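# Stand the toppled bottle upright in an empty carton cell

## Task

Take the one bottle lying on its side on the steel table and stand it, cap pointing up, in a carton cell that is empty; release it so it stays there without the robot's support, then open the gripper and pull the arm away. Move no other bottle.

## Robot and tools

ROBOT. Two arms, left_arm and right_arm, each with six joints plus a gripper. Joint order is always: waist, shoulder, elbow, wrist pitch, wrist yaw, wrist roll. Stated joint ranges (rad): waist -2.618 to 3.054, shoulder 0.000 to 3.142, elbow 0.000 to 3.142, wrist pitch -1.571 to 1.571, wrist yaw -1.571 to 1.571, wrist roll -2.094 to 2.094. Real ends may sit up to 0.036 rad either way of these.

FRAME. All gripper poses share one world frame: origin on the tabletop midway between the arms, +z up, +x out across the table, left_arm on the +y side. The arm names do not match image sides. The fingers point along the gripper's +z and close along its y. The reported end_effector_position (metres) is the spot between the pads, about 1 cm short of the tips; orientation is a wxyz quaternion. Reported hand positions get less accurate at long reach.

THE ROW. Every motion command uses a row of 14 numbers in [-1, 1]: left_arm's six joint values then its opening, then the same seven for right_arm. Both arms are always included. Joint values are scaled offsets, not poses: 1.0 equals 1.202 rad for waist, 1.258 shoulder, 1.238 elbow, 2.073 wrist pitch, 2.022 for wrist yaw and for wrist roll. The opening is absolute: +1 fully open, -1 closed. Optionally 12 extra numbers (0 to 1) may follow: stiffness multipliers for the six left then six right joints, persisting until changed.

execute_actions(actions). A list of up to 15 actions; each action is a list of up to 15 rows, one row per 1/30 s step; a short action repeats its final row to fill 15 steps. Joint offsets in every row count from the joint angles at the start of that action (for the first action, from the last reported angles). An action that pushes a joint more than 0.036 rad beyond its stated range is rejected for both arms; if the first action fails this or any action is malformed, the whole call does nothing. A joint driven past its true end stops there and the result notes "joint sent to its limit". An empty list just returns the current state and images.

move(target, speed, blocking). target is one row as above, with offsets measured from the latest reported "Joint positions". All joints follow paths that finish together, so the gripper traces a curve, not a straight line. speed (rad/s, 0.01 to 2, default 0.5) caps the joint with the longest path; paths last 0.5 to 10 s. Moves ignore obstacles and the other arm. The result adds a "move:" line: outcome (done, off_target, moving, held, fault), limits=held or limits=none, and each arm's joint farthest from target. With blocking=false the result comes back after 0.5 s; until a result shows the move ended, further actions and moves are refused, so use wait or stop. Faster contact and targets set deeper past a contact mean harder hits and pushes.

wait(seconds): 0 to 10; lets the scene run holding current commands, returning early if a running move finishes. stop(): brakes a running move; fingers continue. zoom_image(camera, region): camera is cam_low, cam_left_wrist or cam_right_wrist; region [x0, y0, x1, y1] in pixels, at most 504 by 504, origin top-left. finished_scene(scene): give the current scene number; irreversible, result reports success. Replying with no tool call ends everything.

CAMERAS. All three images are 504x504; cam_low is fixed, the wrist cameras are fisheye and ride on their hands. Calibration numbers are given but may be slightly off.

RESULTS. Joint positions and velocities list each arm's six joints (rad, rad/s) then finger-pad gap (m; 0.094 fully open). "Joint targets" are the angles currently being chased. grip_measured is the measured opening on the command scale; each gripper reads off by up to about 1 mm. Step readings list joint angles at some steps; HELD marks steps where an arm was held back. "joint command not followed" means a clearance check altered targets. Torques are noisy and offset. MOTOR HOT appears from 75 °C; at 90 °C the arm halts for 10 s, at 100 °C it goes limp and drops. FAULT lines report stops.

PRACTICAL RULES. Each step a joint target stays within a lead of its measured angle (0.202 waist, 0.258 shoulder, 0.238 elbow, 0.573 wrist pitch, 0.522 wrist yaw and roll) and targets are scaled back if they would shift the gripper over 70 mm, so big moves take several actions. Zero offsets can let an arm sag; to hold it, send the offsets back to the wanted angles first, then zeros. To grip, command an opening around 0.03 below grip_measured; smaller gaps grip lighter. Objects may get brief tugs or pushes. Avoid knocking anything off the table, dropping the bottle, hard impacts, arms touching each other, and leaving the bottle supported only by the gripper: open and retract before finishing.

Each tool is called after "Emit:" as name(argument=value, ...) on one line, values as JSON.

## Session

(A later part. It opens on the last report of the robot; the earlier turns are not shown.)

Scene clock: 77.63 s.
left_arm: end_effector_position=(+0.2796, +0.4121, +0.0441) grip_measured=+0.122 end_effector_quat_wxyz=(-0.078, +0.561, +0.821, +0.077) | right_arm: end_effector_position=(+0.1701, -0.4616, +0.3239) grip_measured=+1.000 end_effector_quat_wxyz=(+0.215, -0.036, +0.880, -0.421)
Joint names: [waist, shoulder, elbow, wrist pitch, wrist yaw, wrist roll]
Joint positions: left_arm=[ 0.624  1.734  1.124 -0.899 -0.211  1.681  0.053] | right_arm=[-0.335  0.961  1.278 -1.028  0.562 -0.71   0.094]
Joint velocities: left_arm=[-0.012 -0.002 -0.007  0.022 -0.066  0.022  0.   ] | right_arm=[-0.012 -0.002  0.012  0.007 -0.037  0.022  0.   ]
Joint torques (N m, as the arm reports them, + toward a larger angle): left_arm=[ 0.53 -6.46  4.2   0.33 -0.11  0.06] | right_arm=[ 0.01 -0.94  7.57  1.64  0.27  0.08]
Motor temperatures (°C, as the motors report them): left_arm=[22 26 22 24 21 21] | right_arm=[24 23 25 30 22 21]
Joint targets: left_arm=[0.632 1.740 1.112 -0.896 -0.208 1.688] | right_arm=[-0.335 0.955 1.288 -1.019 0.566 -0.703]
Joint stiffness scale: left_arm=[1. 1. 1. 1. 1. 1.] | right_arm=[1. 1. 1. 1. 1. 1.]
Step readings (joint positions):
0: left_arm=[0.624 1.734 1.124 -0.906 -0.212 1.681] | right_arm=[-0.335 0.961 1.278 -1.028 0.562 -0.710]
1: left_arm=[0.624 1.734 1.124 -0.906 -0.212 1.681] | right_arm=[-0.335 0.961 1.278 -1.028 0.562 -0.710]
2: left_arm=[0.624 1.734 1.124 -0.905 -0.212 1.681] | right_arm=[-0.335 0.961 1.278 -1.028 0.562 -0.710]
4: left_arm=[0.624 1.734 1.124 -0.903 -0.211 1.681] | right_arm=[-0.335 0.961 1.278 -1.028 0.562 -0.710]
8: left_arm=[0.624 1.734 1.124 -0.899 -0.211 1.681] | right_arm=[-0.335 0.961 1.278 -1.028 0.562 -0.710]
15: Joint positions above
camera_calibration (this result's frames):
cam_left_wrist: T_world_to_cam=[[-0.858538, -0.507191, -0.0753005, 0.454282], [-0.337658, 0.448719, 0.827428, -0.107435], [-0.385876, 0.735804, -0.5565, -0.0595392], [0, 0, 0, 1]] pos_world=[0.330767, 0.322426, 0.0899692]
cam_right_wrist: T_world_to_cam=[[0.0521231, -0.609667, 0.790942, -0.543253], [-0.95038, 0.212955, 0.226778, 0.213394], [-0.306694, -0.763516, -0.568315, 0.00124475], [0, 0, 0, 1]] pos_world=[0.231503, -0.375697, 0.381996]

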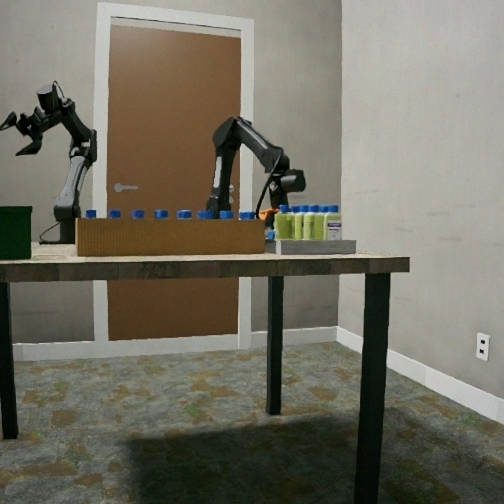

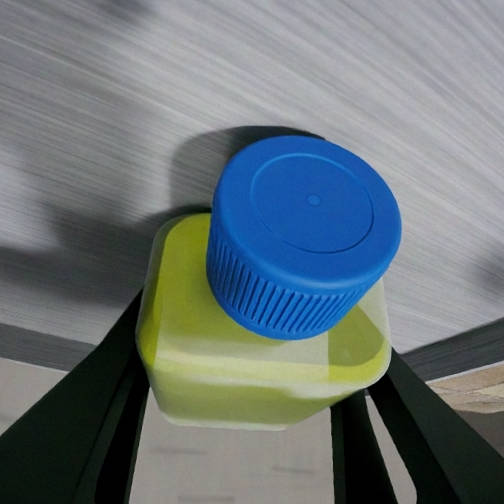

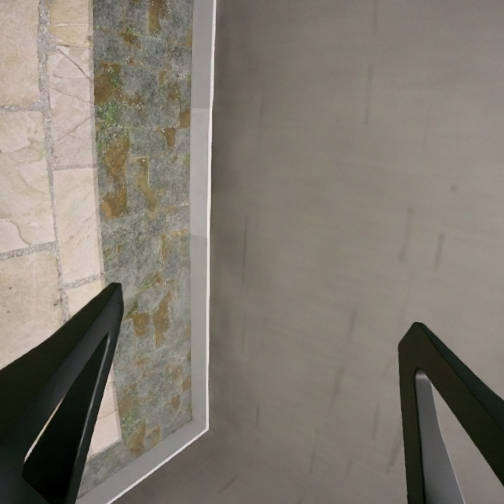

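Emit:
execute_actions(actions=[[[0.0067,0.005,-0.010,0.002,0.002,0.0035,0.115,0,-0.0048,0.0081,0.0043,0.002,0.0035,1],[0.0067,0.005,-0.010,0.002,0.002,0.0035,0.11,0,-0.0048,0.0081,0.0043,0.002,0.0035,1],[0.0067,0.005,-0.010,0.002,0.002,0.0035,0.105,0,-0.0048,0.0081,0.0043,0.002,0.0035,1],[0.0067,0.005,-0.010,0.002,0.002,0.0035,0.10,0,-0.0048,0.0081,0.0043,0.002,0.0035,1],[0.0067,0.005,-0.010,0.002,0.002,0.0035,0.095,0,-0.0048,0.0081,0.0043,0.002,0.0035,1],[0.0067,0.005,-0.010,0.002,0.002,0.0035,0.09,0,-0.0048,0.0081,0.0043,0.002,0.0035,1],[0.0067,0.005,-0.010,0.002,0.002,0.0035,0.085,0,-0.0048,0.0081,0.0043,0.002,0.0035,1],[0.0067,0.005,-0.010,0.002,0.002,0.0035,0.08,0,-0.0048,0.0081,0.0043,0.002,0.0035,1],[0.0067,0.005,-0.010,0.002,0.002,0.0035,0.075,0,-0.0048,0.0081,0.0043,0.002,0.0035,1],[0.0067,0.005,-0.010,0.002,0.002,0.0035,0.07,0,-0.0048,0.0081,0.0043,0.002,0.0035,1],[0.0067,0.005,-0.010,0.002,0.002,0.0035,0.065,0,-0.0048,0.0081,0.0043,0.002,0.0035,1],[0.0067,0.005,-0.010,0.002,0.002,0.0035,0.06,0,-0.0048,0.0081,0.0043,0.002,0.0035,1]]])

Scene clock: 79.37 s.
left_arm: end_effector_position=(+0.2797, +0.4122, +0.0441) grip_measured=+0.063 end_effector_quat_wxyz=(-0.078, +0.561, +0.821, +0.077) | right_arm: end_effector_position=(+0.1701, -0.4616, +0.3239) grip_measured=+1.000 end_effector_quat_wxyz=(+0.215, -0.036, +0.880, -0.421)
Joint names: [waist, shoulder, elbow, wrist pitch, wrist yaw, wrist roll]
Joint positions: left_arm=[ 0.624  1.734  1.124 -0.899 -0.211  1.681  0.05 ] | right_arm=[-0.335  0.961  1.278 -1.028  0.562 -0.71   0.094]
Joint velocities: left_arm=[-0.002 -0.012 -0.007  0.007 -0.022 -0.037  0.001] | right_arm=[ 0.012  0.007 -0.007 -0.081 -0.051 -0.007  0.   ]
Joint torques (N m, as the arm reports them, + toward a larger angle): left_arm=[ 0.54 -6.62  4.07  0.32 -0.06  0.01] | right_arm=[ 0.03 -0.92  7.6   1.65  0.26  0.08]
Motor temperatures (°C, as the motors report them): left_arm=[22 26 22 24 21 21] | right_arm=[24 23 25 30 22 21]
Joint targets: left_arm=[0.632 1.740 1.112 -0.895 -0.207 1.688] | right_arm=[-0.335 0.955 1.288 -1.019 0.566 -0.703]
Joint stiffness scale: left_arm=[1. 1. 1. 1. 1. 1.] | right_arm=[1. 1. 1. 1. 1. 1.]
Step readings (joint positions):
0: left_arm=[0.624 1.734 1.124 -0.899 -0.211 1.681] | right_arm=[-0.335 0.961 1.278 -1.028 0.562 -0.710]
1: left_arm=[0.624 1.734 1.124 -0.899 -0.211 1.681] | right_arm=[-0.335 0.961 1.278 -1.028 0.562 -0.710]
2: left_arm=[0.624 1.734 1.124 -0.899 -0.211 1.681] | right_arm=[-0.335 0.961 1.278 -1.028 0.562 -0.710]
4: left_arm=[0.624 1.734 1.124 -0.899 -0.211 1.681] | right_arm=[-0.335 0.961 1.278 -1.028 0.562 -0.710]
8: left_arm=[0.624 1.734 1.124 -0.899 -0.211 1.681] | right_arm=[-0.335 0.961 1.278 -1.028 0.562 -0.710]
15: Joint positions above
camera_calibration (this result's frames):
cam_left_wrist: T_world_to_cam=[[-0.858512, -0.507178, -0.0756802, 0.45438], [-0.337939, 0.448575, 0.827392, -0.107292], [-0.385687, 0.735901, -0.556502, -0.0596282], [0, 0, 0, 1]] pos_world=[0.330835, 0.32246, 0.0899767]
cam_right_wrist: T_world_to_cam=[[0.0521231, -0.609667, 0.790942, -0.543253], [-0.95038, 0.212955, 0.226778, 0.213394], [-0.306694, -0.763516, -0.568315, 0.00124475], [0, 0, 0, 1]] pos_world=[0.231503, -0.375697, 0.381996]

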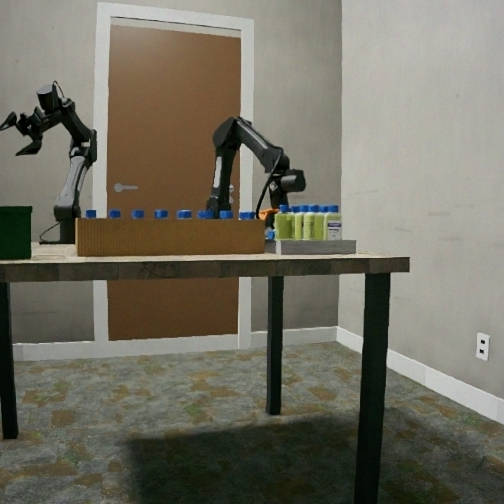

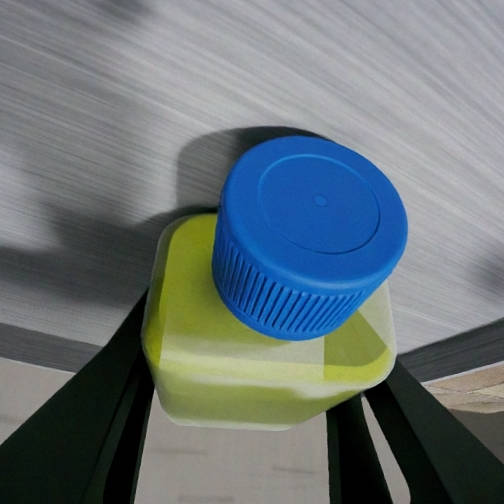

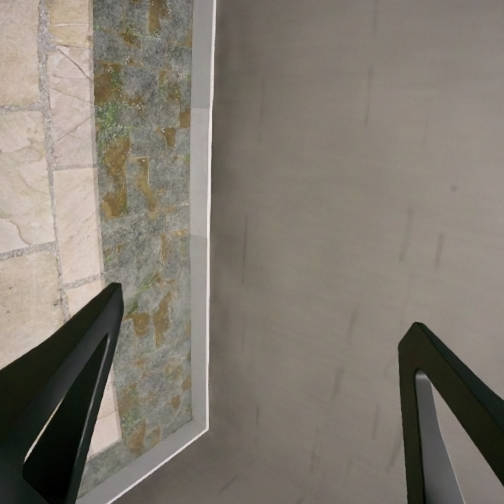

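Emit:
execute_actions(actions=[[[0.0067,0.005,-0.010,0.002,0.002,0.0035,0.055,0,-0.0048,0.0081,0.0043,0.002,0.0035,1],[0.0067,0.005,-0.010,0.002,0.002,0.0035,0.05,0,-0.0048,0.0081,0.0043,0.002,0.0035,1],[0.0067,0.005,-0.010,0.002,0.002,0.0035,0.045,0,-0.0048,0.0081,0.0043,0.002,0.0035,1],[0.0067,0.005,-0.010,0.002,0.002,0.0035,0.04,0,-0.0048,0.0081,0.0043,0.002,0.0035,1],[0.0067,0.005,-0.010,0.002,0.002,0.0035,0.035,0,-0.0048,0.0081,0.0043,0.002,0.0035,1],[0.0067,0.005,-0.010,0.002,0.002,0.0035,0.03,0,-0.0048,0.0081,0.0043,0.002,0.0035,1],[0.0067,0.005,-0.010,0.002,0.002,0.0035,0.024,0,-0.0048,0.0081,0.0043,0.002,0.0035,1],[0.0067,0.005,-0.010,0.002,0.002,0.0035,0.018,0,-0.0048,0.0081,0.0043,0.002,0.0035,1],[0.0067,0.005,-0.010,0.002,0.002,0.0035,0.012,0,-0.0048,0.0081,0.0043,0.002,0.0035,1],[0.0067,0.005,-0.010,0.002,0.002,0.0035,0.006,0,-0.0048,0.0081,0.0043,0.002,0.0035,1],[0.0067,0.005,-0.010,0.002,0.002,0.0035,0.0,0,-0.0048,0.0081,0.0043,0.002,0.0035,1]]])

Scene clock: 80.77 s.
left_arm: end_effector_position=(+0.2797, +0.4122, +0.0441) grip_measured=+0.037 end_effector_quat_wxyz=(-0.078, +0.561, +0.821, +0.077) | right_arm: end_effector_position=(+0.1701, -0.4616, +0.3239) grip_measured=+1.000 end_effector_quat_wxyz=(+0.215, -0.036, +0.880, -0.421)
Joint names: [waist, shoulder, elbow, wrist pitch, wrist yaw, wrist roll]
Joint positions: left_arm=[ 0.624  1.734  1.124 -0.898 -0.211  1.681  0.049] | right_arm=[-0.335  0.961  1.278 -1.028  0.562 -0.71   0.094]
Joint velocities: left_arm=[-0.012 -0.007 -0.012 -0.037  0.125  0.139 -0.001] | right_arm=[ 0.007 -0.012 -0.002  0.007  0.007 -0.066  0.   ]
Joint torques (N m, as the arm reports them, + toward a larger angle): left_arm=[ 0.54 -6.47  4.08  0.31 -0.08  0.07] | right_arm=[ 0.01 -0.89  7.53  1.64  0.27  0.08]
Motor temperatures (°C, as the motors report them): left_arm=[22 26 22 24 21 21] | right_arm=[24 23 25 30 22 21]
Joint targets: left_arm=[0.632 1.740 1.112 -0.894 -0.207 1.688] | right_arm=[-0.335 0.955 1.288 -1.019 0.566 -0.703]
Joint stiffness scale: left_arm=[1. 1. 1. 1. 1. 1.] | right_arm=[1. 1. 1. 1. 1. 1.]
Step readings (joint positions):
0: left_arm=[0.624 1.734 1.124 -0.899 -0.211 1.681] | right_arm=[-0.335 0.961 1.278 -1.028 0.562 -0.710]
1: left_arm=[0.624 1.734 1.124 -0.899 -0.211 1.681] | right_arm=[-0.335 0.961 1.278 -1.028 0.562 -0.710]
2: left_arm=[0.624 1.734 1.124 -0.899 -0.211 1.681] | right_arm=[-0.335 0.961 1.278 -1.028 0.562 -0.710]
4: left_arm=[0.624 1.734 1.124 -0.899 -0.211 1.681] | right_arm=[-0.335 0.961 1.278 -1.028 0.562 -0.710]
8: left_arm=[0.624 1.734 1.124 -0.898 -0.211 1.681] | right_arm=[-0.335 0.961 1.278 -1.028 0.562 -0.710]
15: Joint positions above
camera_calibration (this result's frames):
cam_left_wrist: T_world_to_cam=[[-0.858486, -0.507165, -0.07606, 0.454477], [-0.338219, 0.44843, 0.827356, -0.107148], [-0.385498, 0.735999, -0.556504, -0.0597171], [0, 0, 0, 1]] pos_world=[0.330902, 0.322495, 0.0899841]
cam_right_wrist: T_world_to_cam=[[0.0521231, -0.609667, 0.790942, -0.543253], [-0.95038, 0.212955, 0.226778, 0.213394], [-0.306694, -0.763516, -0.568315, 0.00124475], [0, 0, 0, 1]] pos_world=[0.231503, -0.375697, 0.381996]

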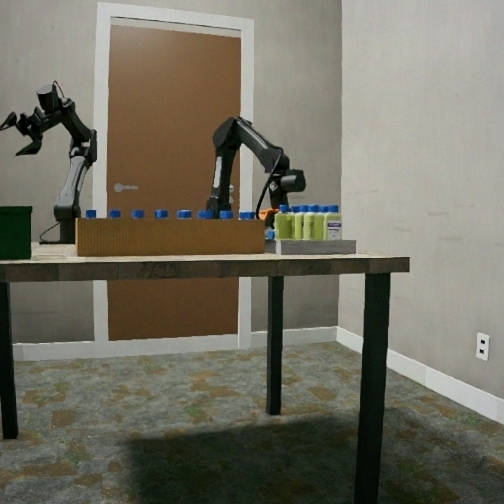

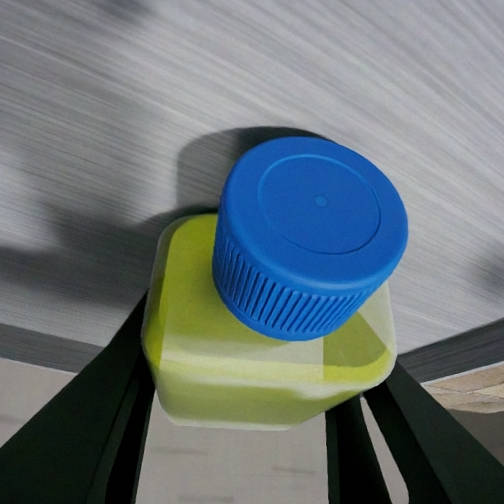

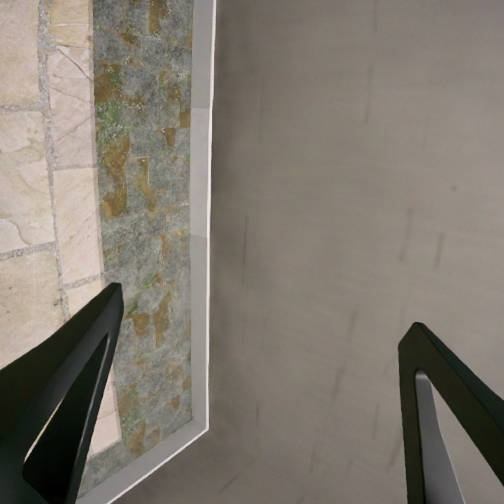

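Emit:
execute_actions(actions=[[[0.0067,0.004,-0.006,0.001,0.002,0.0035,0.003,0,-0.0048,0.0081,0.0043,0.002,0.0035,1],[0.0067,0.001,0.001,-0.001,0.002,0.0035,0.003,0,-0.0048,0.0081,0.0043,0.002,0.0035,1],[0.0067,-0.003,0.008,-0.003,0.002,0.0035,0.003,0,-0.0048,0.0081,0.0043,0.002,0.0035,1],[0.0067,-0.007,0.015,-0.006,0.002,0.0035,0.003,0,-0.0048,0.0081,0.0043,0.002,0.0035,1],[0.0067,-0.011,0.022,-0.009,0.002,0.0035,0.003,0,-0.0048,0.0081,0.0043,0.002,0.0035,1],[0.0067,-0.015,0.028,-0.013,0.002,0.0035,0.003,0,-0.0048,0.0081,0.0043,0.002,0.0035,1],[0.0067,-0.019,0.034,-0.017,0.002,0.0035,0.003,0,-0.0048,0.0081,0.0043,0.002,0.0035,1],[0.0067,-0.023,0.040,-0.021,0.002,0.0035,0.003,0,-0.0048,0.0081,0.0043,0.002,0.0035,1],[0.0067,-0.026,0.046,-0.025,0.002,0.0035,0.003,0,-0.0048,0.0081,0.0043,0.002,0.0035,1],[0.0067,-0.029,0.051,-0.029,0.002,0.0035,0.003,0,-0.0048,0.0081,0.0043,0.002,0.0035,1],[0.0067,-0.032,0.056,-0.032,0.002,0.0035,0.003,0,-0.0048,0.0081,0.0043,0.002,0.0035,1],[0.0067,-0.034,0.060,-0.035,0.002,0.0035,0.003,0,-0.0048,0.0081,0.0043,0.002,0.0035,1],[0.0067,-0.036,0.063,-0.037,0.002,0.0035,0.003,0,-0.0048,0.0081,0.0043,0.002,0.0035,1],[0.0067,-0.037,0.065,-0.038,0.002,0.0035,0.003,0,-0.0048,0.0081,0.0043,0.002,0.0035,1],[0.0067,-0.037,0.065,-0.038,0.002,0.0035,0.003,0,-0.0048,0.0081,0.0043,0.002,0.0035,1]]])

Scene clock: 83.03 s.
left_arm: end_effector_position=(+0.2843, +0.4146, +0.0593) grip_measured=+0.037 end_effector_quat_wxyz=(-0.074, +0.560, +0.821, +0.084) | right_arm: end_effector_position=(+0.1701, -0.4616, +0.3239) grip_measured=+1.000 end_effector_quat_wxyz=(+0.215, -0.036, +0.880, -0.421)
Joint names: [waist, shoulder, elbow, wrist pitch, wrist yaw, wrist roll]
Joint positions: left_arm=[ 0.624  1.719  1.17  -0.943 -0.211  1.681  0.049] | right_arm=[-0.335  0.961  1.278 -1.028  0.562 -0.71   0.094]
Joint velocities: left_arm=[ 0.002 -0.11   0.125 -0.066  0.037 -0.007  0.001] | right_arm=[-0.027  0.012  0.002  0.022 -0.007 -0.051  0.   ]
Joint torques (N m, as the arm reports them, + toward a larger angle): left_arm=[ 0.77 -9.11  6.94  0.08 -0.11  0.03] | right_arm=[ 0.01 -0.95  7.57  1.63  0.28  0.1 ]
Motor temperatures (°C, as the motors report them): left_arm=[22 26 22 24 21 21] | right_arm=[24 23 25 30 22 21]
Joint targets: left_arm=[0.632 1.687 1.205 -0.977 -0.207 1.688] | right_arm=[-0.335 0.955 1.288 -1.019 0.566 -0.703]
Joint stiffness scale: left_arm=[1. 1. 1. 1. 1. 1.] | right_arm=[1. 1. 1. 1. 1. 1.]
Step readings (joint positions):
0: left_arm=[0.624 1.734 1.124 -0.898 -0.211 1.681] | right_arm=[-0.335 0.961 1.278 -1.028 0.562 -0.710]
1: left_arm=[0.624 1.734 1.124 -0.898 -0.211 1.681] | right_arm=[-0.335 0.961 1.278 -1.028 0.562 -0.710]
2: left_arm=[0.624 1.734 1.124 -0.898 -0.211 1.681] | right_arm=[-0.335 0.961 1.278 -1.028 0.562 -0.710]
4: left_arm=[0.624 1.734 1.124 -0.898 -0.211 1.681] | right_arm=[-0.335 0.961 1.278 -1.028 0.562 -0.710]
8: left_arm=[0.624 1.734 1.131 -0.907 -0.211 1.681] | right_arm=[-0.335 0.961 1.278 -1.028 0.562 -0.710]
15: Joint positions above
camera_calibration (this result's frames):
cam_left_wrist: T_world_to_cam=[[-0.85732, -0.506565, -0.0916187, 0.461043], [-0.349715, 0.442515, 0.82576, -0.11342], [-0.377758, 0.739982, -0.55653, -0.0550794], [0, 0, 0, 1]] pos_world=[0.334791, 0.324496, 0.105245]
cam_right_wrist: T_world_to_cam=[[0.0521231, -0.609667, 0.790942, -0.543253], [-0.95038, 0.212955, 0.226778, 0.213394], [-0.306694, -0.763516, -0.568315, 0.00124475], [0, 0, 0, 1]] pos_world=[0.231503, -0.375697, 0.381996]

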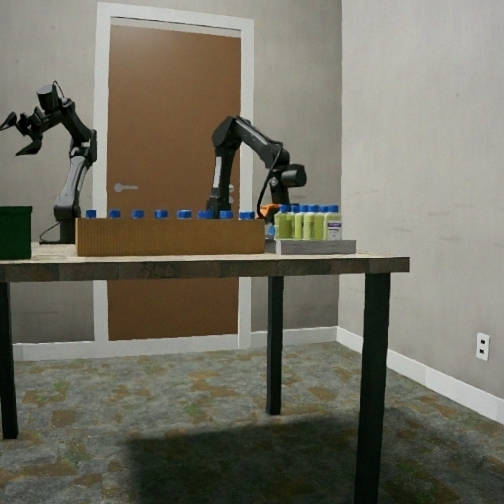

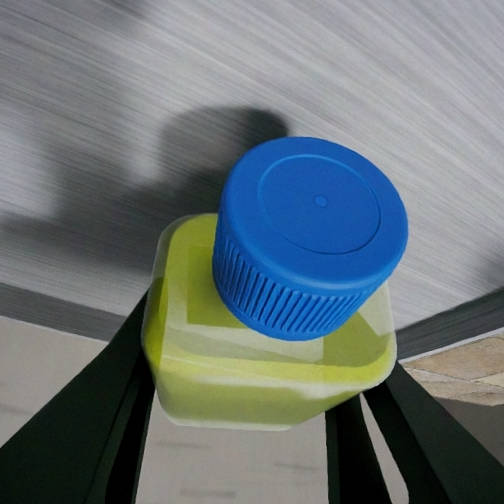

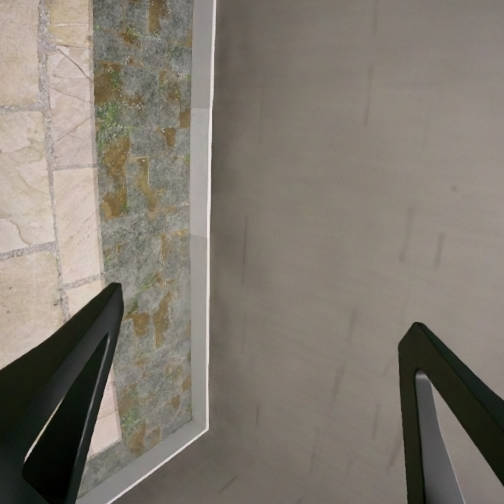

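Emit:
move(target=[0.1963,-0.124,0.1236,-0.1727,0.3764,-0.0584,0.003,0,-0.0048,0.0081,0.0043,0.002,0.0035,1], speed=0.8)

Scene clock: 87.70 s.
left_arm: end_effector_position=(+0.2847, +0.3467, +0.1442) grip_measured=+0.037 end_effector_quat_wxyz=(+0.231, +0.406, +0.878, -0.109) | right_arm: end_effector_position=(+0.1701, -0.4616, +0.3239) grip_measured=+1.000 end_effector_quat_wxyz=(+0.215, -0.037, +0.880, -0.422)
Joint names: [waist, shoulder, elbow, wrist pitch, wrist yaw, wrist roll]
Joint positions: left_arm=[ 0.853  1.587  1.294 -1.282  0.517  1.571  0.049] | right_arm=[-0.335  0.961  1.278 -1.028  0.562 -0.711  0.094]
Joint velocities: left_arm=[-0.002 -0.012 -0.002 -0.022 -0.037 -0.11   0.   ] | right_arm=[-0.032 -0.002  0.002 -0.007 -0.022  0.066  0.   ]
Joint torques (N m, as the arm reports them, + toward a larger angle): left_arm=[ 0.53 -7.8   7.17 -0.04  0.58 -0.07] | right_arm=[ 0.03 -0.94  7.58  1.64  0.27  0.09]
Motor temperatures (°C, as the motors report them): left_arm=[22 26 23 24 21 21] | right_arm=[24 23 25 30 22 21]
Joint targets: left_arm=[0.860 1.563 1.323 -1.301 0.550 1.563] | right_arm=[-0.335 0.955 1.288 -1.019 0.566 -0.703]
Joint stiffness scale: left_arm=[1. 1. 1. 1. 1. 1.] | right_arm=[1. 1. 1. 1. 1. 1.]
move: off_target (left_arm); limits=none; left_arm: farthest joint: the wrist yaw, 0.033 radians from its target (0.761 radians at the start); right_arm: farthest joint: the elbow, 0.010 radians from its target (0.010 radians at the start)
camera_calibration (this result's frames):
cam_left_wrist: T_world_to_cam=[[-0.655753, -0.750042, 0.0861679, 0.436178], [-0.712468, 0.652545, 0.258022, -0.0410247], [-0.249756, 0.107807, -0.962289, 0.283771], [0, 0, 0, 1]] pos_world=[0.32767, 0.32333, 0.24607]
cam_right_wrist: T_world_to_cam=[[0.0528184, -0.609398, 0.791103, -0.5433], [-0.950344, 0.212625, 0.227239, 0.213086], [-0.306687, -0.763822, -0.567907, 0.000969804], [0, 0, 0, 1]] pos_world=[0.231499, -0.375653, 0.381935]

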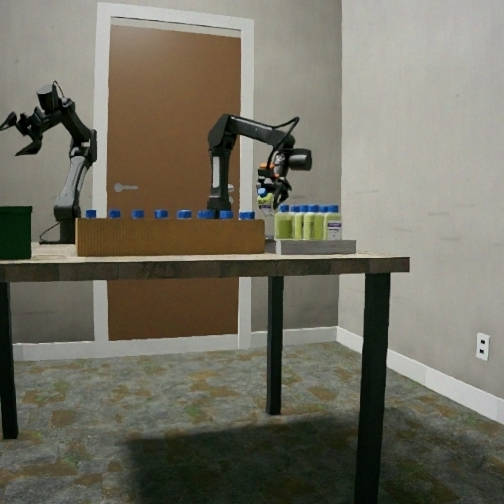

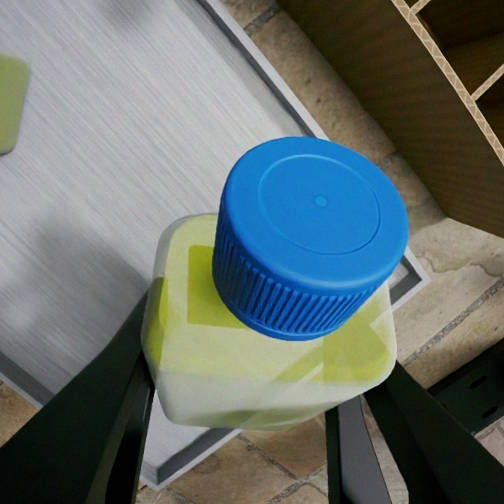

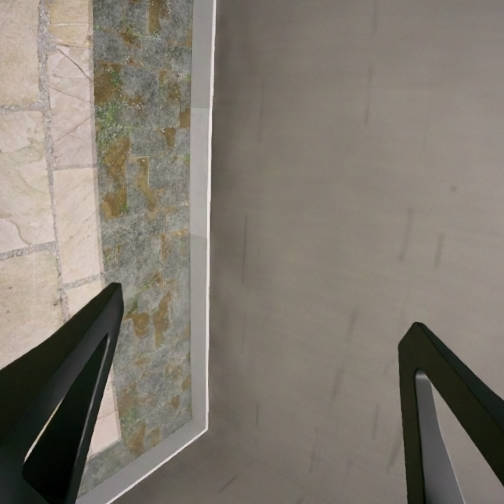

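Emit:
move(target=[0.3769,0.0103,-0.5242,0.3275,0.4342,0.0,0.003,0,-0.0048,0.0081,0.0043,0.002,0.0035,1], speed=0.8)

Scene clock: 92.17 s.
left_arm: end_effector_position=(+0.2658, +0.3643, +0.1087) grip_measured=+0.037 end_effector_quat_wxyz=(+0.610, +0.166, +0.764, -0.127) | right_arm: end_effector_position=(+0.1701, -0.4616, +0.3239) grip_measured=+1.000 end_effector_quat_wxyz=(+0.215, -0.037, +0.880, -0.422)
Joint names: [waist, shoulder, elbow, wrist pitch, wrist yaw, wrist roll]
Joint positions: left_arm=[ 1.299  1.595  0.648 -0.615  1.346  1.571  0.049] | right_arm=[-0.335  0.961  1.278 -1.028  0.562 -0.711  0.094]
Joint velocities: left_arm=[ 0.002 -0.007  0.007 -0.007 -0.007 -0.051  0.001] | right_arm=[-0.012 -0.007 -0.007 -0.037 -0.022  0.066  0.   ]
Joint torques (N m, as the arm reports them, + toward a larger angle): left_arm=[ 0.65 -4.29  3.81  0.32  0.99 -0.02] | right_arm=[ 0.01 -0.94  7.53  1.63  0.28  0.09]
Motor temperatures (°C, as the motors report them): left_arm=[22 26 23 24 22 21] | right_arm=[24 23 25 30 22 21]
Joint targets: left_arm=[1.307 1.600 0.645 -0.603 1.394 1.571] | right_arm=[-0.335 0.955 1.288 -1.019 0.566 -0.704]
Joint stiffness scale: left_arm=[1. 1. 1. 1. 1. 1.] | right_arm=[1. 1. 1. 1. 1. 1.]
move: off_target (left_arm); limits=none; left_arm: farthest joint: the wrist yaw, 0.049 radians from its target (0.878 radians at the start); right_arm: farthest joint: the elbow, 0.010 radians from its target (0.010 radians at the start)
camera_calibration (this result's frames):
cam_left_wrist: T_world_to_cam=[[-0.367653, -0.916798, 0.155928, 0.416642], [-0.812388, 0.235018, -0.533659, 0.207907], [0.452612, -0.322875, -0.8312, 0.199029], [0, 0, 0, 1]] pos_world=[0.231998, 0.397375, 0.211418]
cam_right_wrist: T_world_to_cam=[[0.0535136, -0.609129, 0.791264, -0.543346], [-0.950307, 0.212296, 0.227699, 0.212779], [-0.30668, -0.764129, -0.567499, 0.00069483], [0, 0, 0, 1]] pos_world=[0.231495, -0.375609, 0.381875]

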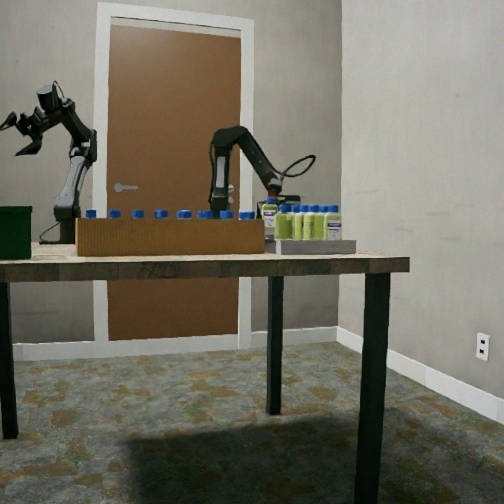

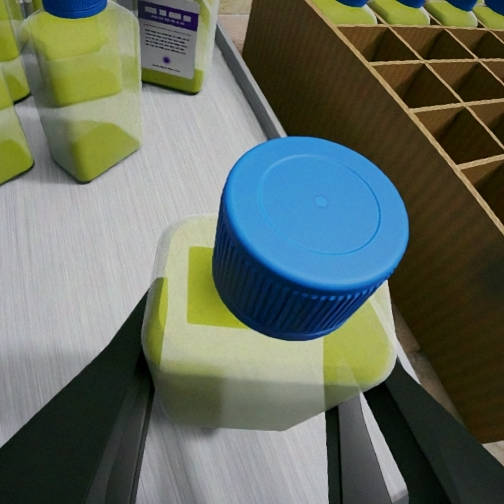

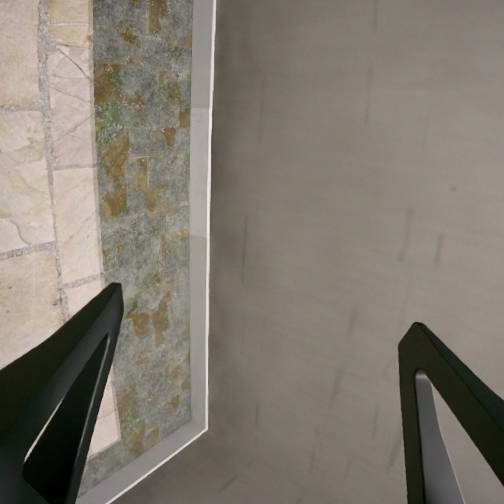

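Emit:
zoom_image(camera="cam_low", region=[240, 180, 350, 260])

Region (240, 180, 350, 260) of cam_low's 504x504 image, scaled by 4.582, with more detail than that image has; it fills the top 367 rows of this view, and the rest is white.

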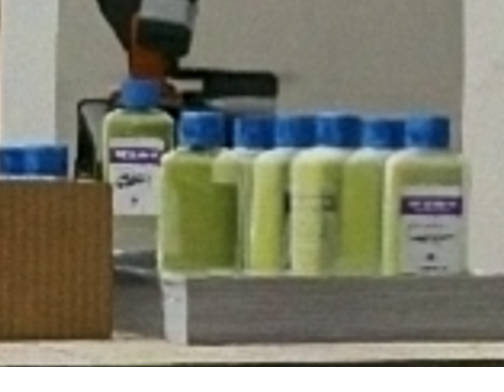

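Emit:
execute_actions(actions=[[[0.0067,0.006,-0.004,0.008,0.0245,0,0.003,0,-0.0048,0.0081,0.0043,0.002,0.0035,1],[0.0067,0.009,-0.007,0.011,0.025,0,0.003,0,-0.0048,0.0081,0.0043,0.002,0.0035,1],[0.0067,0.012,-0.010,0.014,0.0255,0,0.003,0,-0.0048,0.0081,0.0043,0.002,0.0035,1],[0.0067,0.016,-0.013,0.017,0.026,0,0.003,0,-0.0048,0.0081,0.0043,0.002,0.0035,1],[0.0067,0.020,-0.016,0.020,0.0265,0,0.003,0,-0.0048,0.0081,0.0043,0.002,0.0035,1],[0.0067,0.024,-0.019,0.023,0.027,0,0.003,0,-0.0048,0.0081,0.0043,0.002,0.0035,1],[0.0067,0.028,-0.022,0.026,0.0275,0,0.003,0,-0.0048,0.0081,0.0043,0.002,0.0035,1],[0.0067,0.032,-0.025,0.029,0.028,0,0.003,0,-0.0048,0.0081,0.0043,0.002,0.0035,1],[0.0067,0.035,-0.028,0.032,0.0285,0,0.003,0,-0.0048,0.0081,0.0043,0.002,0.0035,1],[0.0067,0.038,-0.030,0.035,0.0287,0,0.003,0,-0.0048,0.0081,0.0043,0.002,0.0035,1],[0.0067,0.041,-0.032,0.038,0.0287,0,0.003,0,-0.0048,0.0081,0.0043,0.002,0.0035,1],[0.0067,0.043,-0.034,0.041,0.0287,0,0.003,0,-0.0048,0.0081,0.0043,0.002,0.0035,1],[0.0067,0.045,-0.036,0.043,0.0287,0,0.003,0,-0.0048,0.0081,0.0043,0.002,0.0035,1],[0.0067,0.047,-0.037,0.045,0.0287,0,0.003,0,-0.0048,0.0081,0.0043,0.002,0.0035,1],[0.0067,0.0478,-0.0378,0.0458,0.0287,0,0.003,0,-0.0048,0.0081,0.0043,0.002,0.0035,1]]])

Scene clock: 95.67 s.
left_arm: end_effector_position=(+0.2641, +0.3598, +0.0924) grip_measured=+0.037 end_effector_quat_wxyz=(+0.611, +0.156, +0.764, -0.139) | right_arm: end_effector_position=(+0.1701, -0.4616, +0.3239) grip_measured=+1.000 end_effector_quat_wxyz=(+0.215, -0.037, +0.880, -0.422)
Joint names: [waist, shoulder, elbow, wrist pitch, wrist yaw, wrist roll]
Joint positions: left_arm=[ 1.299  1.65   0.611 -0.553  1.354  1.571  0.049] | right_arm=[-0.335  0.961  1.278 -1.028  0.562 -0.711  0.094]
Joint velocities: left_arm=[-0.002  0.056 -0.027  0.11  -0.022  0.081  0.001] | right_arm=[ 0.027 -0.012 -0.012 -0.051 -0.022 -0.051  0.   ]
Joint torques (N m, as the arm reports them, + toward a larger angle): left_arm=[ 0.53 -4.55  3.29  0.32  1.04 -0.02] | right_arm=[ 0.04 -0.99  7.56  1.62  0.27  0.09]
Motor temperatures (°C, as the motors report them): left_arm=[22 26 22 24 22 21] | right_arm=[24 23 25 30 22 21]
Joint targets: left_arm=[1.307 1.655 0.602 -0.521 1.404 1.571] | right_arm=[-0.335 0.955 1.288 -1.019 0.566 -0.704]
Joint stiffness scale: left_arm=[1. 1. 1. 1. 1. 1.] | right_arm=[1. 1. 1. 1. 1. 1.]
Step readings (joint positions):
0: left_arm=[1.299 1.595 0.648 -0.615 1.346 1.571] | right_arm=[-0.335 0.961 1.278 -1.028 0.562 -0.711]
1: left_arm=[1.299 1.595 0.648 -0.615 1.346 1.571] | right_arm=[-0.335 0.961 1.278 -1.028 0.562 -0.711]
2: left_arm=[1.299 1.596 0.648 -0.614 1.347 1.571] | right_arm=[-0.335 0.961 1.278 -1.028 0.562 -0.711]
4: left_arm=[1.299 1.601 0.648 -0.607 1.349 1.571] | right_arm=[-0.335 0.961 1.278 -1.028 0.562 -0.711]
8: left_arm=[1.299 1.622 0.635 -0.587 1.352 1.571] | right_arm=[-0.335 0.961 1.278 -1.028 0.562 -0.711]
15: Joint positions above
camera_calibration (this result's frames):
cam_left_wrist: T_world_to_cam=[[-0.366781, -0.91162, 0.185526, 0.409622], [-0.814983, 0.218688, -0.536636, 0.205742], [0.448636, -0.348028, -0.823166, 0.194131], [0, 0, 0, 1]] pos_world=[0.230824, 0.395989, 0.194216]
cam_right_wrist: T_world_to_cam=[[0.0535136, -0.609129, 0.791264, -0.543346], [-0.950307, 0.212296, 0.227699, 0.212779], [-0.30668, -0.764129, -0.567499, 0.00069483], [0, 0, 0, 1]] pos_world=[0.231495, -0.375609, 0.381875]

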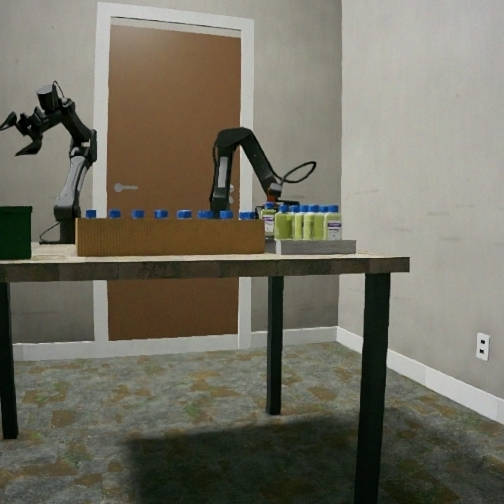

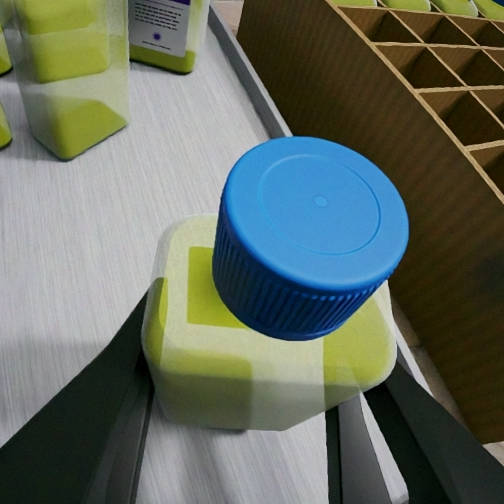

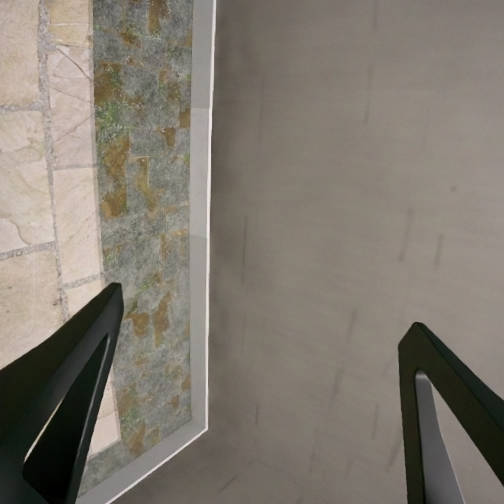

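Emit:
execute_actions(actions=[])

Emit:
zoom_image(camera="cam_low", region=[240, 180, 350, 260])

Scene clock: 95.87 s.
left_arm: end_effector_position=(+0.2646, +0.3607, +0.0918) grip_measured=+0.037 end_effector_quat_wxyz=(+0.612, +0.160, +0.763, -0.135) | right_arm: end_effector_position=(+0.1701, -0.4616, +0.3239) grip_measured=+1.000 end_effector_quat_wxyz=(+0.215, -0.037, +0.880, -0.422)
Joint names: [waist, shoulder, elbow, wrist pitch, wrist yaw, wrist roll]
Joint positions: left_arm=[ 1.299  1.652  0.609 -0.538  1.354  1.571  0.049] | right_arm=[-0.335  0.961  1.278 -1.028  0.562 -0.711  0.094]
Joint velocities: left_arm=[-0.007 -0.007 -0.017  0.066 -0.007 -0.081  0.001] | right_arm=[ 0.002 -0.007 -0.012 -0.022  0.037 -0.007  0.   ]
Joint torques (N m, as the arm reports them, + toward a larger angle): left_arm=[ 0.66 -4.54  3.2   0.25  1.01  0.01] | right_arm=[ 0.01 -0.94  7.56  1.63  0.27  0.08]
Motor temperatures (°C, as the motors report them): left_arm=[22 26 22 24 22 21] | right_arm=[24 23 25 30 22 21]
Joint targets: left_arm=[1.307 1.655 0.601 -0.520 1.404 1.571] | right_arm=[-0.335 0.955 1.288 -1.019 0.566 -0.704]
Joint stiffness scale: left_arm=[1. 1. 1. 1. 1. 1.] | right_arm=[1. 1. 1. 1. 1. 1.]
camera_calibration (this result's frames):
cam_left_wrist: T_world_to_cam=[[-0.367709, -0.913388, 0.17468, 0.412652], [-0.812184, 0.223942, -0.538709, 0.203099], [0.452932, -0.33996, -0.824184, 0.189748], [0, 0, 0, 1]] pos_world=[0.230746, 0.395935, 0.193717]
cam_right_wrist: T_world_to_cam=[[0.0535136, -0.609129, 0.791264, -0.543346], [-0.950307, 0.212296, 0.227699, 0.212779], [-0.30668, -0.764129, -0.567499, 0.00069483], [0, 0, 0, 1]] pos_world=[0.231495, -0.375609, 0.381875]

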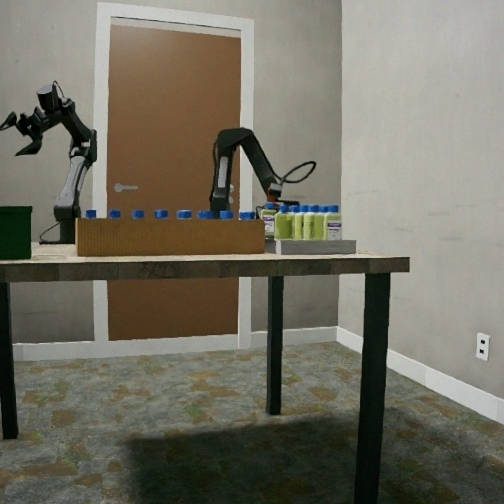

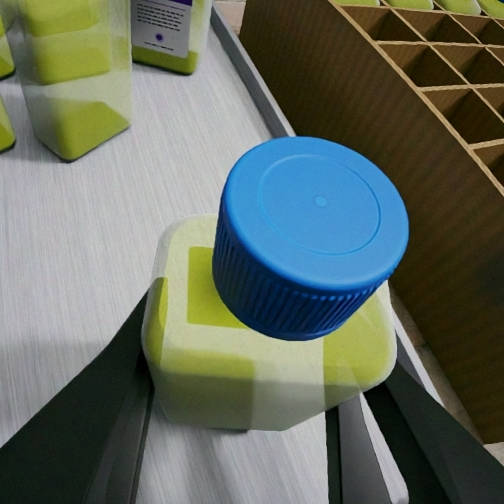

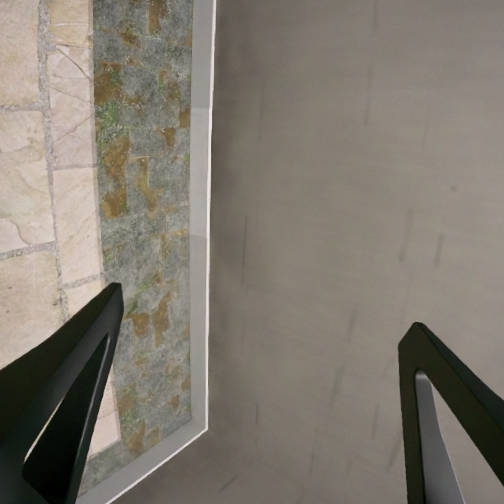

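Region (240, 180, 350, 260) of cam_low's 504x504 image, scaled by 4.582, with more detail than that image has; it fills the top 367 rows of this view, and the rest is white.

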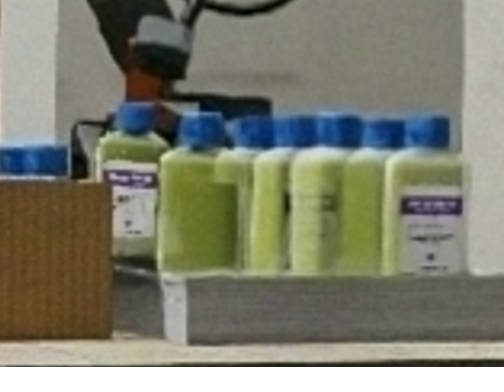

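Emit:
execute_actions(actions=[[[0.0067,0.005,-0.007,0.010,0.0247,0,0.003,0,-0.0048,0.0081,0.0043,0.002,0.0035,1],[0.0067,0.008,-0.009,0.013,0.0247,0,0.003,0,-0.0048,0.0081,0.0043,0.002,0.0035,1],[0.0067,0.011,-0.011,0.016,0.0247,0,0.003,0,-0.0048,0.0081,0.0043,0.002,0.0035,1],[0.0067,0.014,-0.013,0.019,0.0247,0,0.003,0,-0.0048,0.0081,0.0043,0.002,0.0035,1],[0.0067,0.017,-0.015,0.022,0.0247,0,0.003,0,-0.0048,0.0081,0.0043,0.002,0.0035,1],[0.0067,0.020,-0.016,0.025,0.0247,0,0.003,0,-0.0048,0.0081,0.0043,0.002,0.0035,1],[0.0067,0.023,-0.018,0.028,0.0247,0,0.003,0,-0.0048,0.0081,0.0043,0.002,0.0035,1],[0.0067,0.026,-0.019,0.031,0.0247,0,0.003,0,-0.0048,0.0081,0.0043,0.002,0.0035,1],[0.0067,0.029,-0.020,0.034,0.0247,0,0.003,0,-0.0048,0.0081,0.0043,0.002,0.0035,1],[0.0067,0.032,-0.021,0.037,0.0247,0,0.003,0,-0.0048,0.0081,0.0043,0.002,0.0035,1],[0.0067,0.035,-0.022,0.040,0.0247,0,0.003,0,-0.0048,0.0081,0.0043,0.002,0.0035,1],[0.0067,0.038,-0.023,0.042,0.0247,0,0.003,0,-0.0048,0.0081,0.0043,0.002,0.0035,1],[0.0067,0.040,-0.024,0.044,0.0247,0,0.003,0,-0.0048,0.0081,0.0043,0.002,0.0035,1],[0.0067,0.042,-0.025,0.046,0.0247,0,0.003,0,-0.0048,0.0081,0.0043,0.002,0.0035,1],[0.0067,0.0428,-0.0258,0.0468,0.0247,0,0.003,0,-0.0048,0.0081,0.0043,0.002,0.0035,1]]])

Emit:
execute_actions(actions=[])

Emit:
zoom_image(camera="cam_low", region=[240, 180, 350, 260])

Scene clock: 98.83 s.
left_arm: end_effector_position=(+0.2644, +0.3601, +0.0795) grip_measured=+0.037 end_effector_quat_wxyz=(+0.613, +0.159, +0.762, -0.136) | right_arm: end_effector_position=(+0.1701, -0.4616, +0.3239) grip_measured=+1.000 end_effector_quat_wxyz=(+0.215, -0.037, +0.880, -0.422)
Joint names: [waist, shoulder, elbow, wrist pitch, wrist yaw, wrist roll]
Joint positions: left_arm=[ 1.299  1.699  0.587 -0.471  1.358  1.571  0.049] | right_arm=[-0.335  0.961  1.278 -1.028  0.562 -0.711  0.094]
Joint velocities: left_arm=[-0.027  0.081 -0.017  0.168  0.007  0.022  0.001] | right_arm=[ 0.007  0.002 -0.007 -0.037 -0.022 -0.037  0.   ]
Joint torques (N m, as the arm reports them, + toward a larger angle): left_arm=[ 0.55 -4.71  2.7   0.27  1.03 -0.01] | right_arm=[ 0.01 -0.94  7.55  1.64  0.28  0.08]
Motor temperatures (°C, as the motors report them): left_arm=[22 25 22 24 22 21] | right_arm=[24 23 25 30 22 21]
Joint targets: left_arm=[1.307 1.706 0.577 -0.441 1.405 1.571] | right_arm=[-0.335 0.955 1.288 -1.019 0.566 -0.704]
Joint stiffness scale: left_arm=[1. 1. 1. 1. 1. 1.] | right_arm=[1. 1. 1. 1. 1. 1.]
Step readings (joint positions):
0: left_arm=[1.299 1.652 0.609 -0.532 1.356 1.571] | right_arm=[-0.335 0.961 1.278 -1.028 0.562 -0.711]
1: left_arm=[1.299 1.652 0.609 -0.532 1.356 1.571] | right_arm=[-0.335 0.961 1.278 -1.028 0.562 -0.711]
2: left_arm=[1.299 1.652 0.609 -0.531 1.356 1.571] | right_arm=[-0.335 0.961 1.278 -1.028 0.562 -0.711]
4: left_arm=[1.299 1.656 0.609 -0.525 1.357 1.571] | right_arm=[-0.335 0.961 1.278 -1.028 0.562 -0.711]
8: left_arm=[1.299 1.673 0.599 -0.506 1.358 1.571] | right_arm=[-0.335 0.961 1.278 -1.028 0.562 -0.711]
15: Joint positions above
camera_calibration (this result's frames):
cam_left_wrist: T_world_to_cam=[[-0.36806, -0.912788, 0.177058, 0.413804], [-0.811005, 0.222025, -0.541273, 0.197078], [0.454756, -0.342815, -0.821994, 0.179827], [0, 0, 0, 1]] pos_world=[0.230358, 0.395606, 0.181223]
cam_right_wrist: T_world_to_cam=[[0.0535136, -0.609129, 0.791264, -0.543346], [-0.950307, 0.212296, 0.227699, 0.212779], [-0.30668, -0.764129, -0.567499, 0.00069483], [0, 0, 0, 1]] pos_world=[0.231495, -0.375609, 0.381875]

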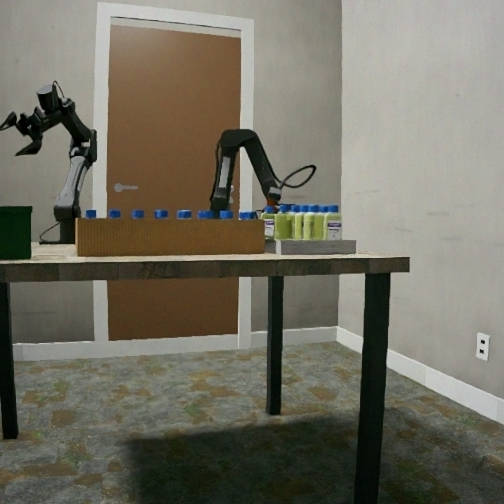

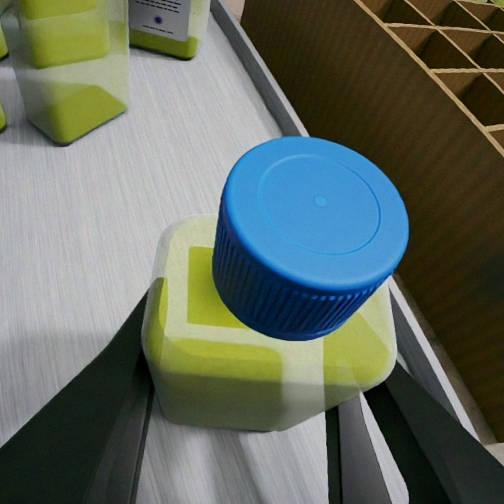

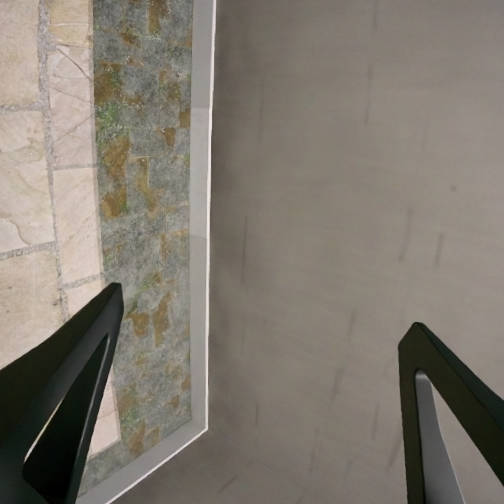

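Scene clock: 98.83 s.
left_arm: end_effector_position=(+0.2644, +0.3601, +0.0795) grip_measured=+0.037 end_effector_quat_wxyz=(+0.613, +0.159, +0.762, -0.136) | right_arm: end_effector_position=(+0.1701, -0.4616, +0.3239) grip_measured=+1.000 end_effector_quat_wxyz=(+0.215, -0.037, +0.880, -0.422)
Joint names: [waist, shoulder, elbow, wrist pitch, wrist yaw, wrist roll]
Joint positions: left_arm=[ 1.299  1.699  0.587 -0.471  1.358  1.571  0.049] | right_arm=[-0.335  0.961  1.278 -1.028  0.562 -0.711  0.094]
Joint velocities: left_arm=[-0.027  0.081 -0.017  0.168  0.007  0.022  0.001] | right_arm=[ 0.007  0.002 -0.007 -0.037 -0.022 -0.037  0.   ]
Joint torques (N m, as the arm reports them, + toward a larger angle): left_arm=[ 0.55 -4.71  2.7   0.27  1.03 -0.01] | right_arm=[ 0.01 -0.94  7.55  1.64  0.28  0.08]
Motor temperatures (°C, as the motors report them): left_arm=[22 25 22 24 22 21] | right_arm=[24 23 25 30 22 21]
Joint targets: left_arm=[1.307 1.706 0.577 -0.441 1.405 1.571] | right_arm=[-0.335 0.955 1.288 -1.019 0.566 -0.704]
Joint stiffness scale: left_arm=[1. 1. 1. 1. 1. 1.] | right_arm=[1. 1. 1. 1. 1. 1.]
camera_calibration (this result's frames):
cam_left_wrist: T_world_to_cam=[[-0.36806, -0.912788, 0.177058, 0.413804], [-0.811005, 0.222025, -0.541273, 0.197078], [0.454756, -0.342815, -0.821994, 0.179827], [0, 0, 0, 1]] pos_world=[0.230358, 0.395606, 0.181223]
cam_right_wrist: T_world_to_cam=[[0.0535136, -0.609129, 0.791264, -0.543346], [-0.950307, 0.212296, 0.227699, 0.212779], [-0.30668, -0.764129, -0.567499, 0.00069483], [0, 0, 0, 1]] pos_world=[0.231495, -0.375609, 0.381875]

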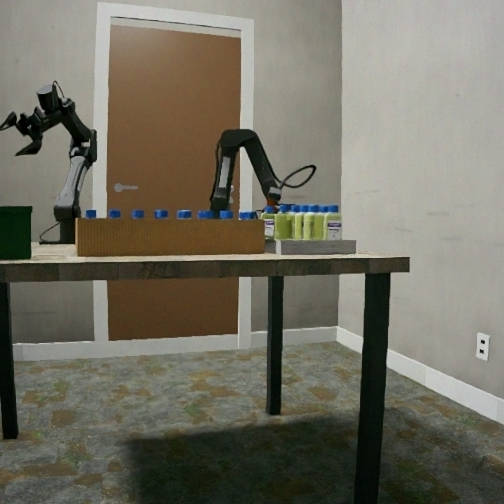

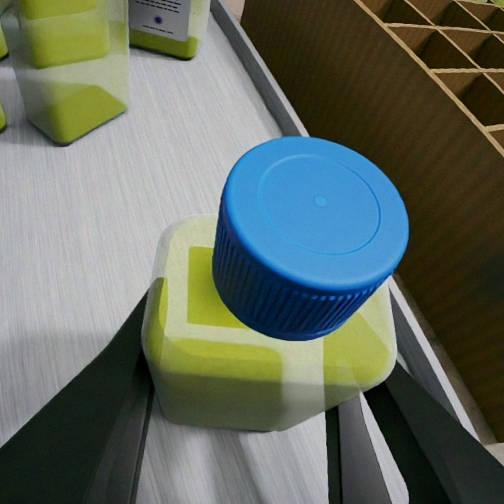

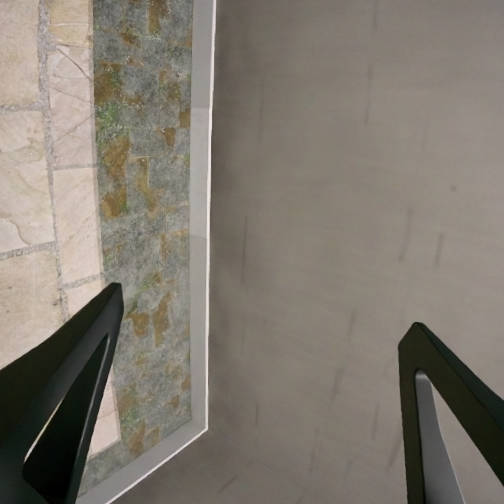

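Region (240, 180, 350, 260) of cam_low's 504x504 image, scaled by 4.582, with more detail than that image has; it fills the top 367 rows of this view, and the rest is white.

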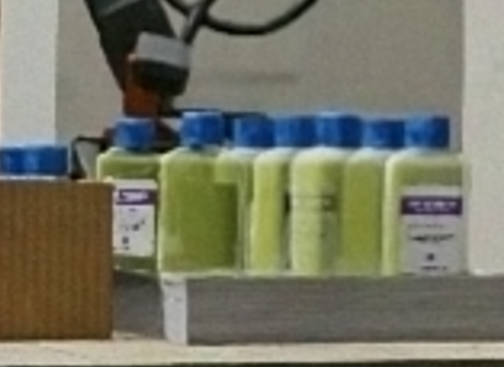

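Emit:
execute_actions(actions=[])

Scene clock: 100.30 s.
left_arm: end_effector_position=(+0.2651, +0.3615, +0.0793) grip_measured=+0.037 end_effector_quat_wxyz=(+0.615, +0.163, +0.760, -0.130) | right_arm: end_effector_position=(+0.1701, -0.4616, +0.3239) grip_measured=+1.000 end_effector_quat_wxyz=(+0.215, -0.037, +0.880, -0.422)
Joint names: [waist, shoulder, elbow, wrist pitch, wrist yaw, wrist roll]
Joint positions: left_arm=[ 1.299  1.702  0.586 -0.453  1.36   1.571  0.049] | right_arm=[-0.335  0.961  1.278 -1.028  0.562 -0.711  0.094]
Joint velocities: left_arm=[-0.002 -0.007 -0.012 -0.007  0.007 -0.095  0.001] | right_arm=[ 0.002 -0.012  0.002 -0.081 -0.007  0.007  0.   ]
Joint torques (N m, as the arm reports them, + toward a larger angle): left_arm=[ 0.58 -4.54  2.8   0.3   0.98 -0.02] | right_arm=[ 0.01 -0.93  7.53  1.63  0.26  0.09]
Motor temperatures (°C, as the motors report them): left_arm=[22 25 22 24 22 21] | right_arm=[24 23 25 30 22 21]
Joint targets: left_arm=[1.307 1.706 0.577 -0.441 1.405 1.571] | right_arm=[-0.335 0.955 1.288 -1.019 0.566 -0.704]
Joint stiffness scale: left_arm=[1. 1. 1. 1. 1. 1.] | right_arm=[1. 1. 1. 1. 1. 1.]
camera_calibration (this result's frames):
cam_left_wrist: T_world_to_cam=[[-0.369518, -0.914971, 0.162127, 0.417748], [-0.8063, 0.228992, -0.545383, 0.193827], [0.461884, -0.332251, -0.822358, 0.174146], [0, 0, 0, 1]] pos_world=[0.230213, 0.395703, 0.181192]
cam_right_wrist: T_world_to_cam=[[0.0535136, -0.609129, 0.791264, -0.543346], [-0.950307, 0.212296, 0.227699, 0.212779], [-0.30668, -0.764129, -0.567499, 0.00069483], [0, 0, 0, 1]] pos_world=[0.231495, -0.375609, 0.381875]

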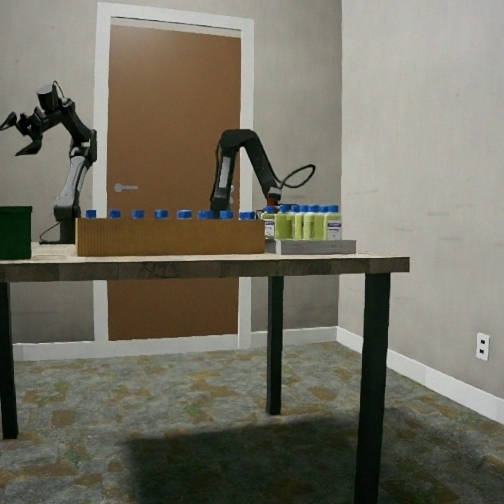

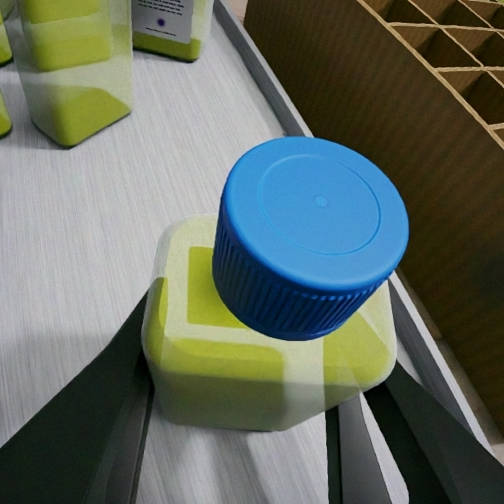

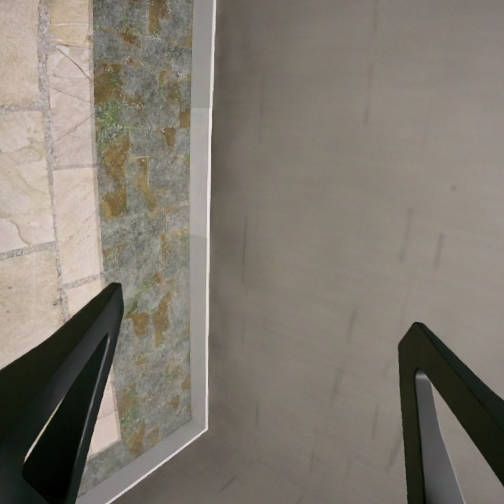

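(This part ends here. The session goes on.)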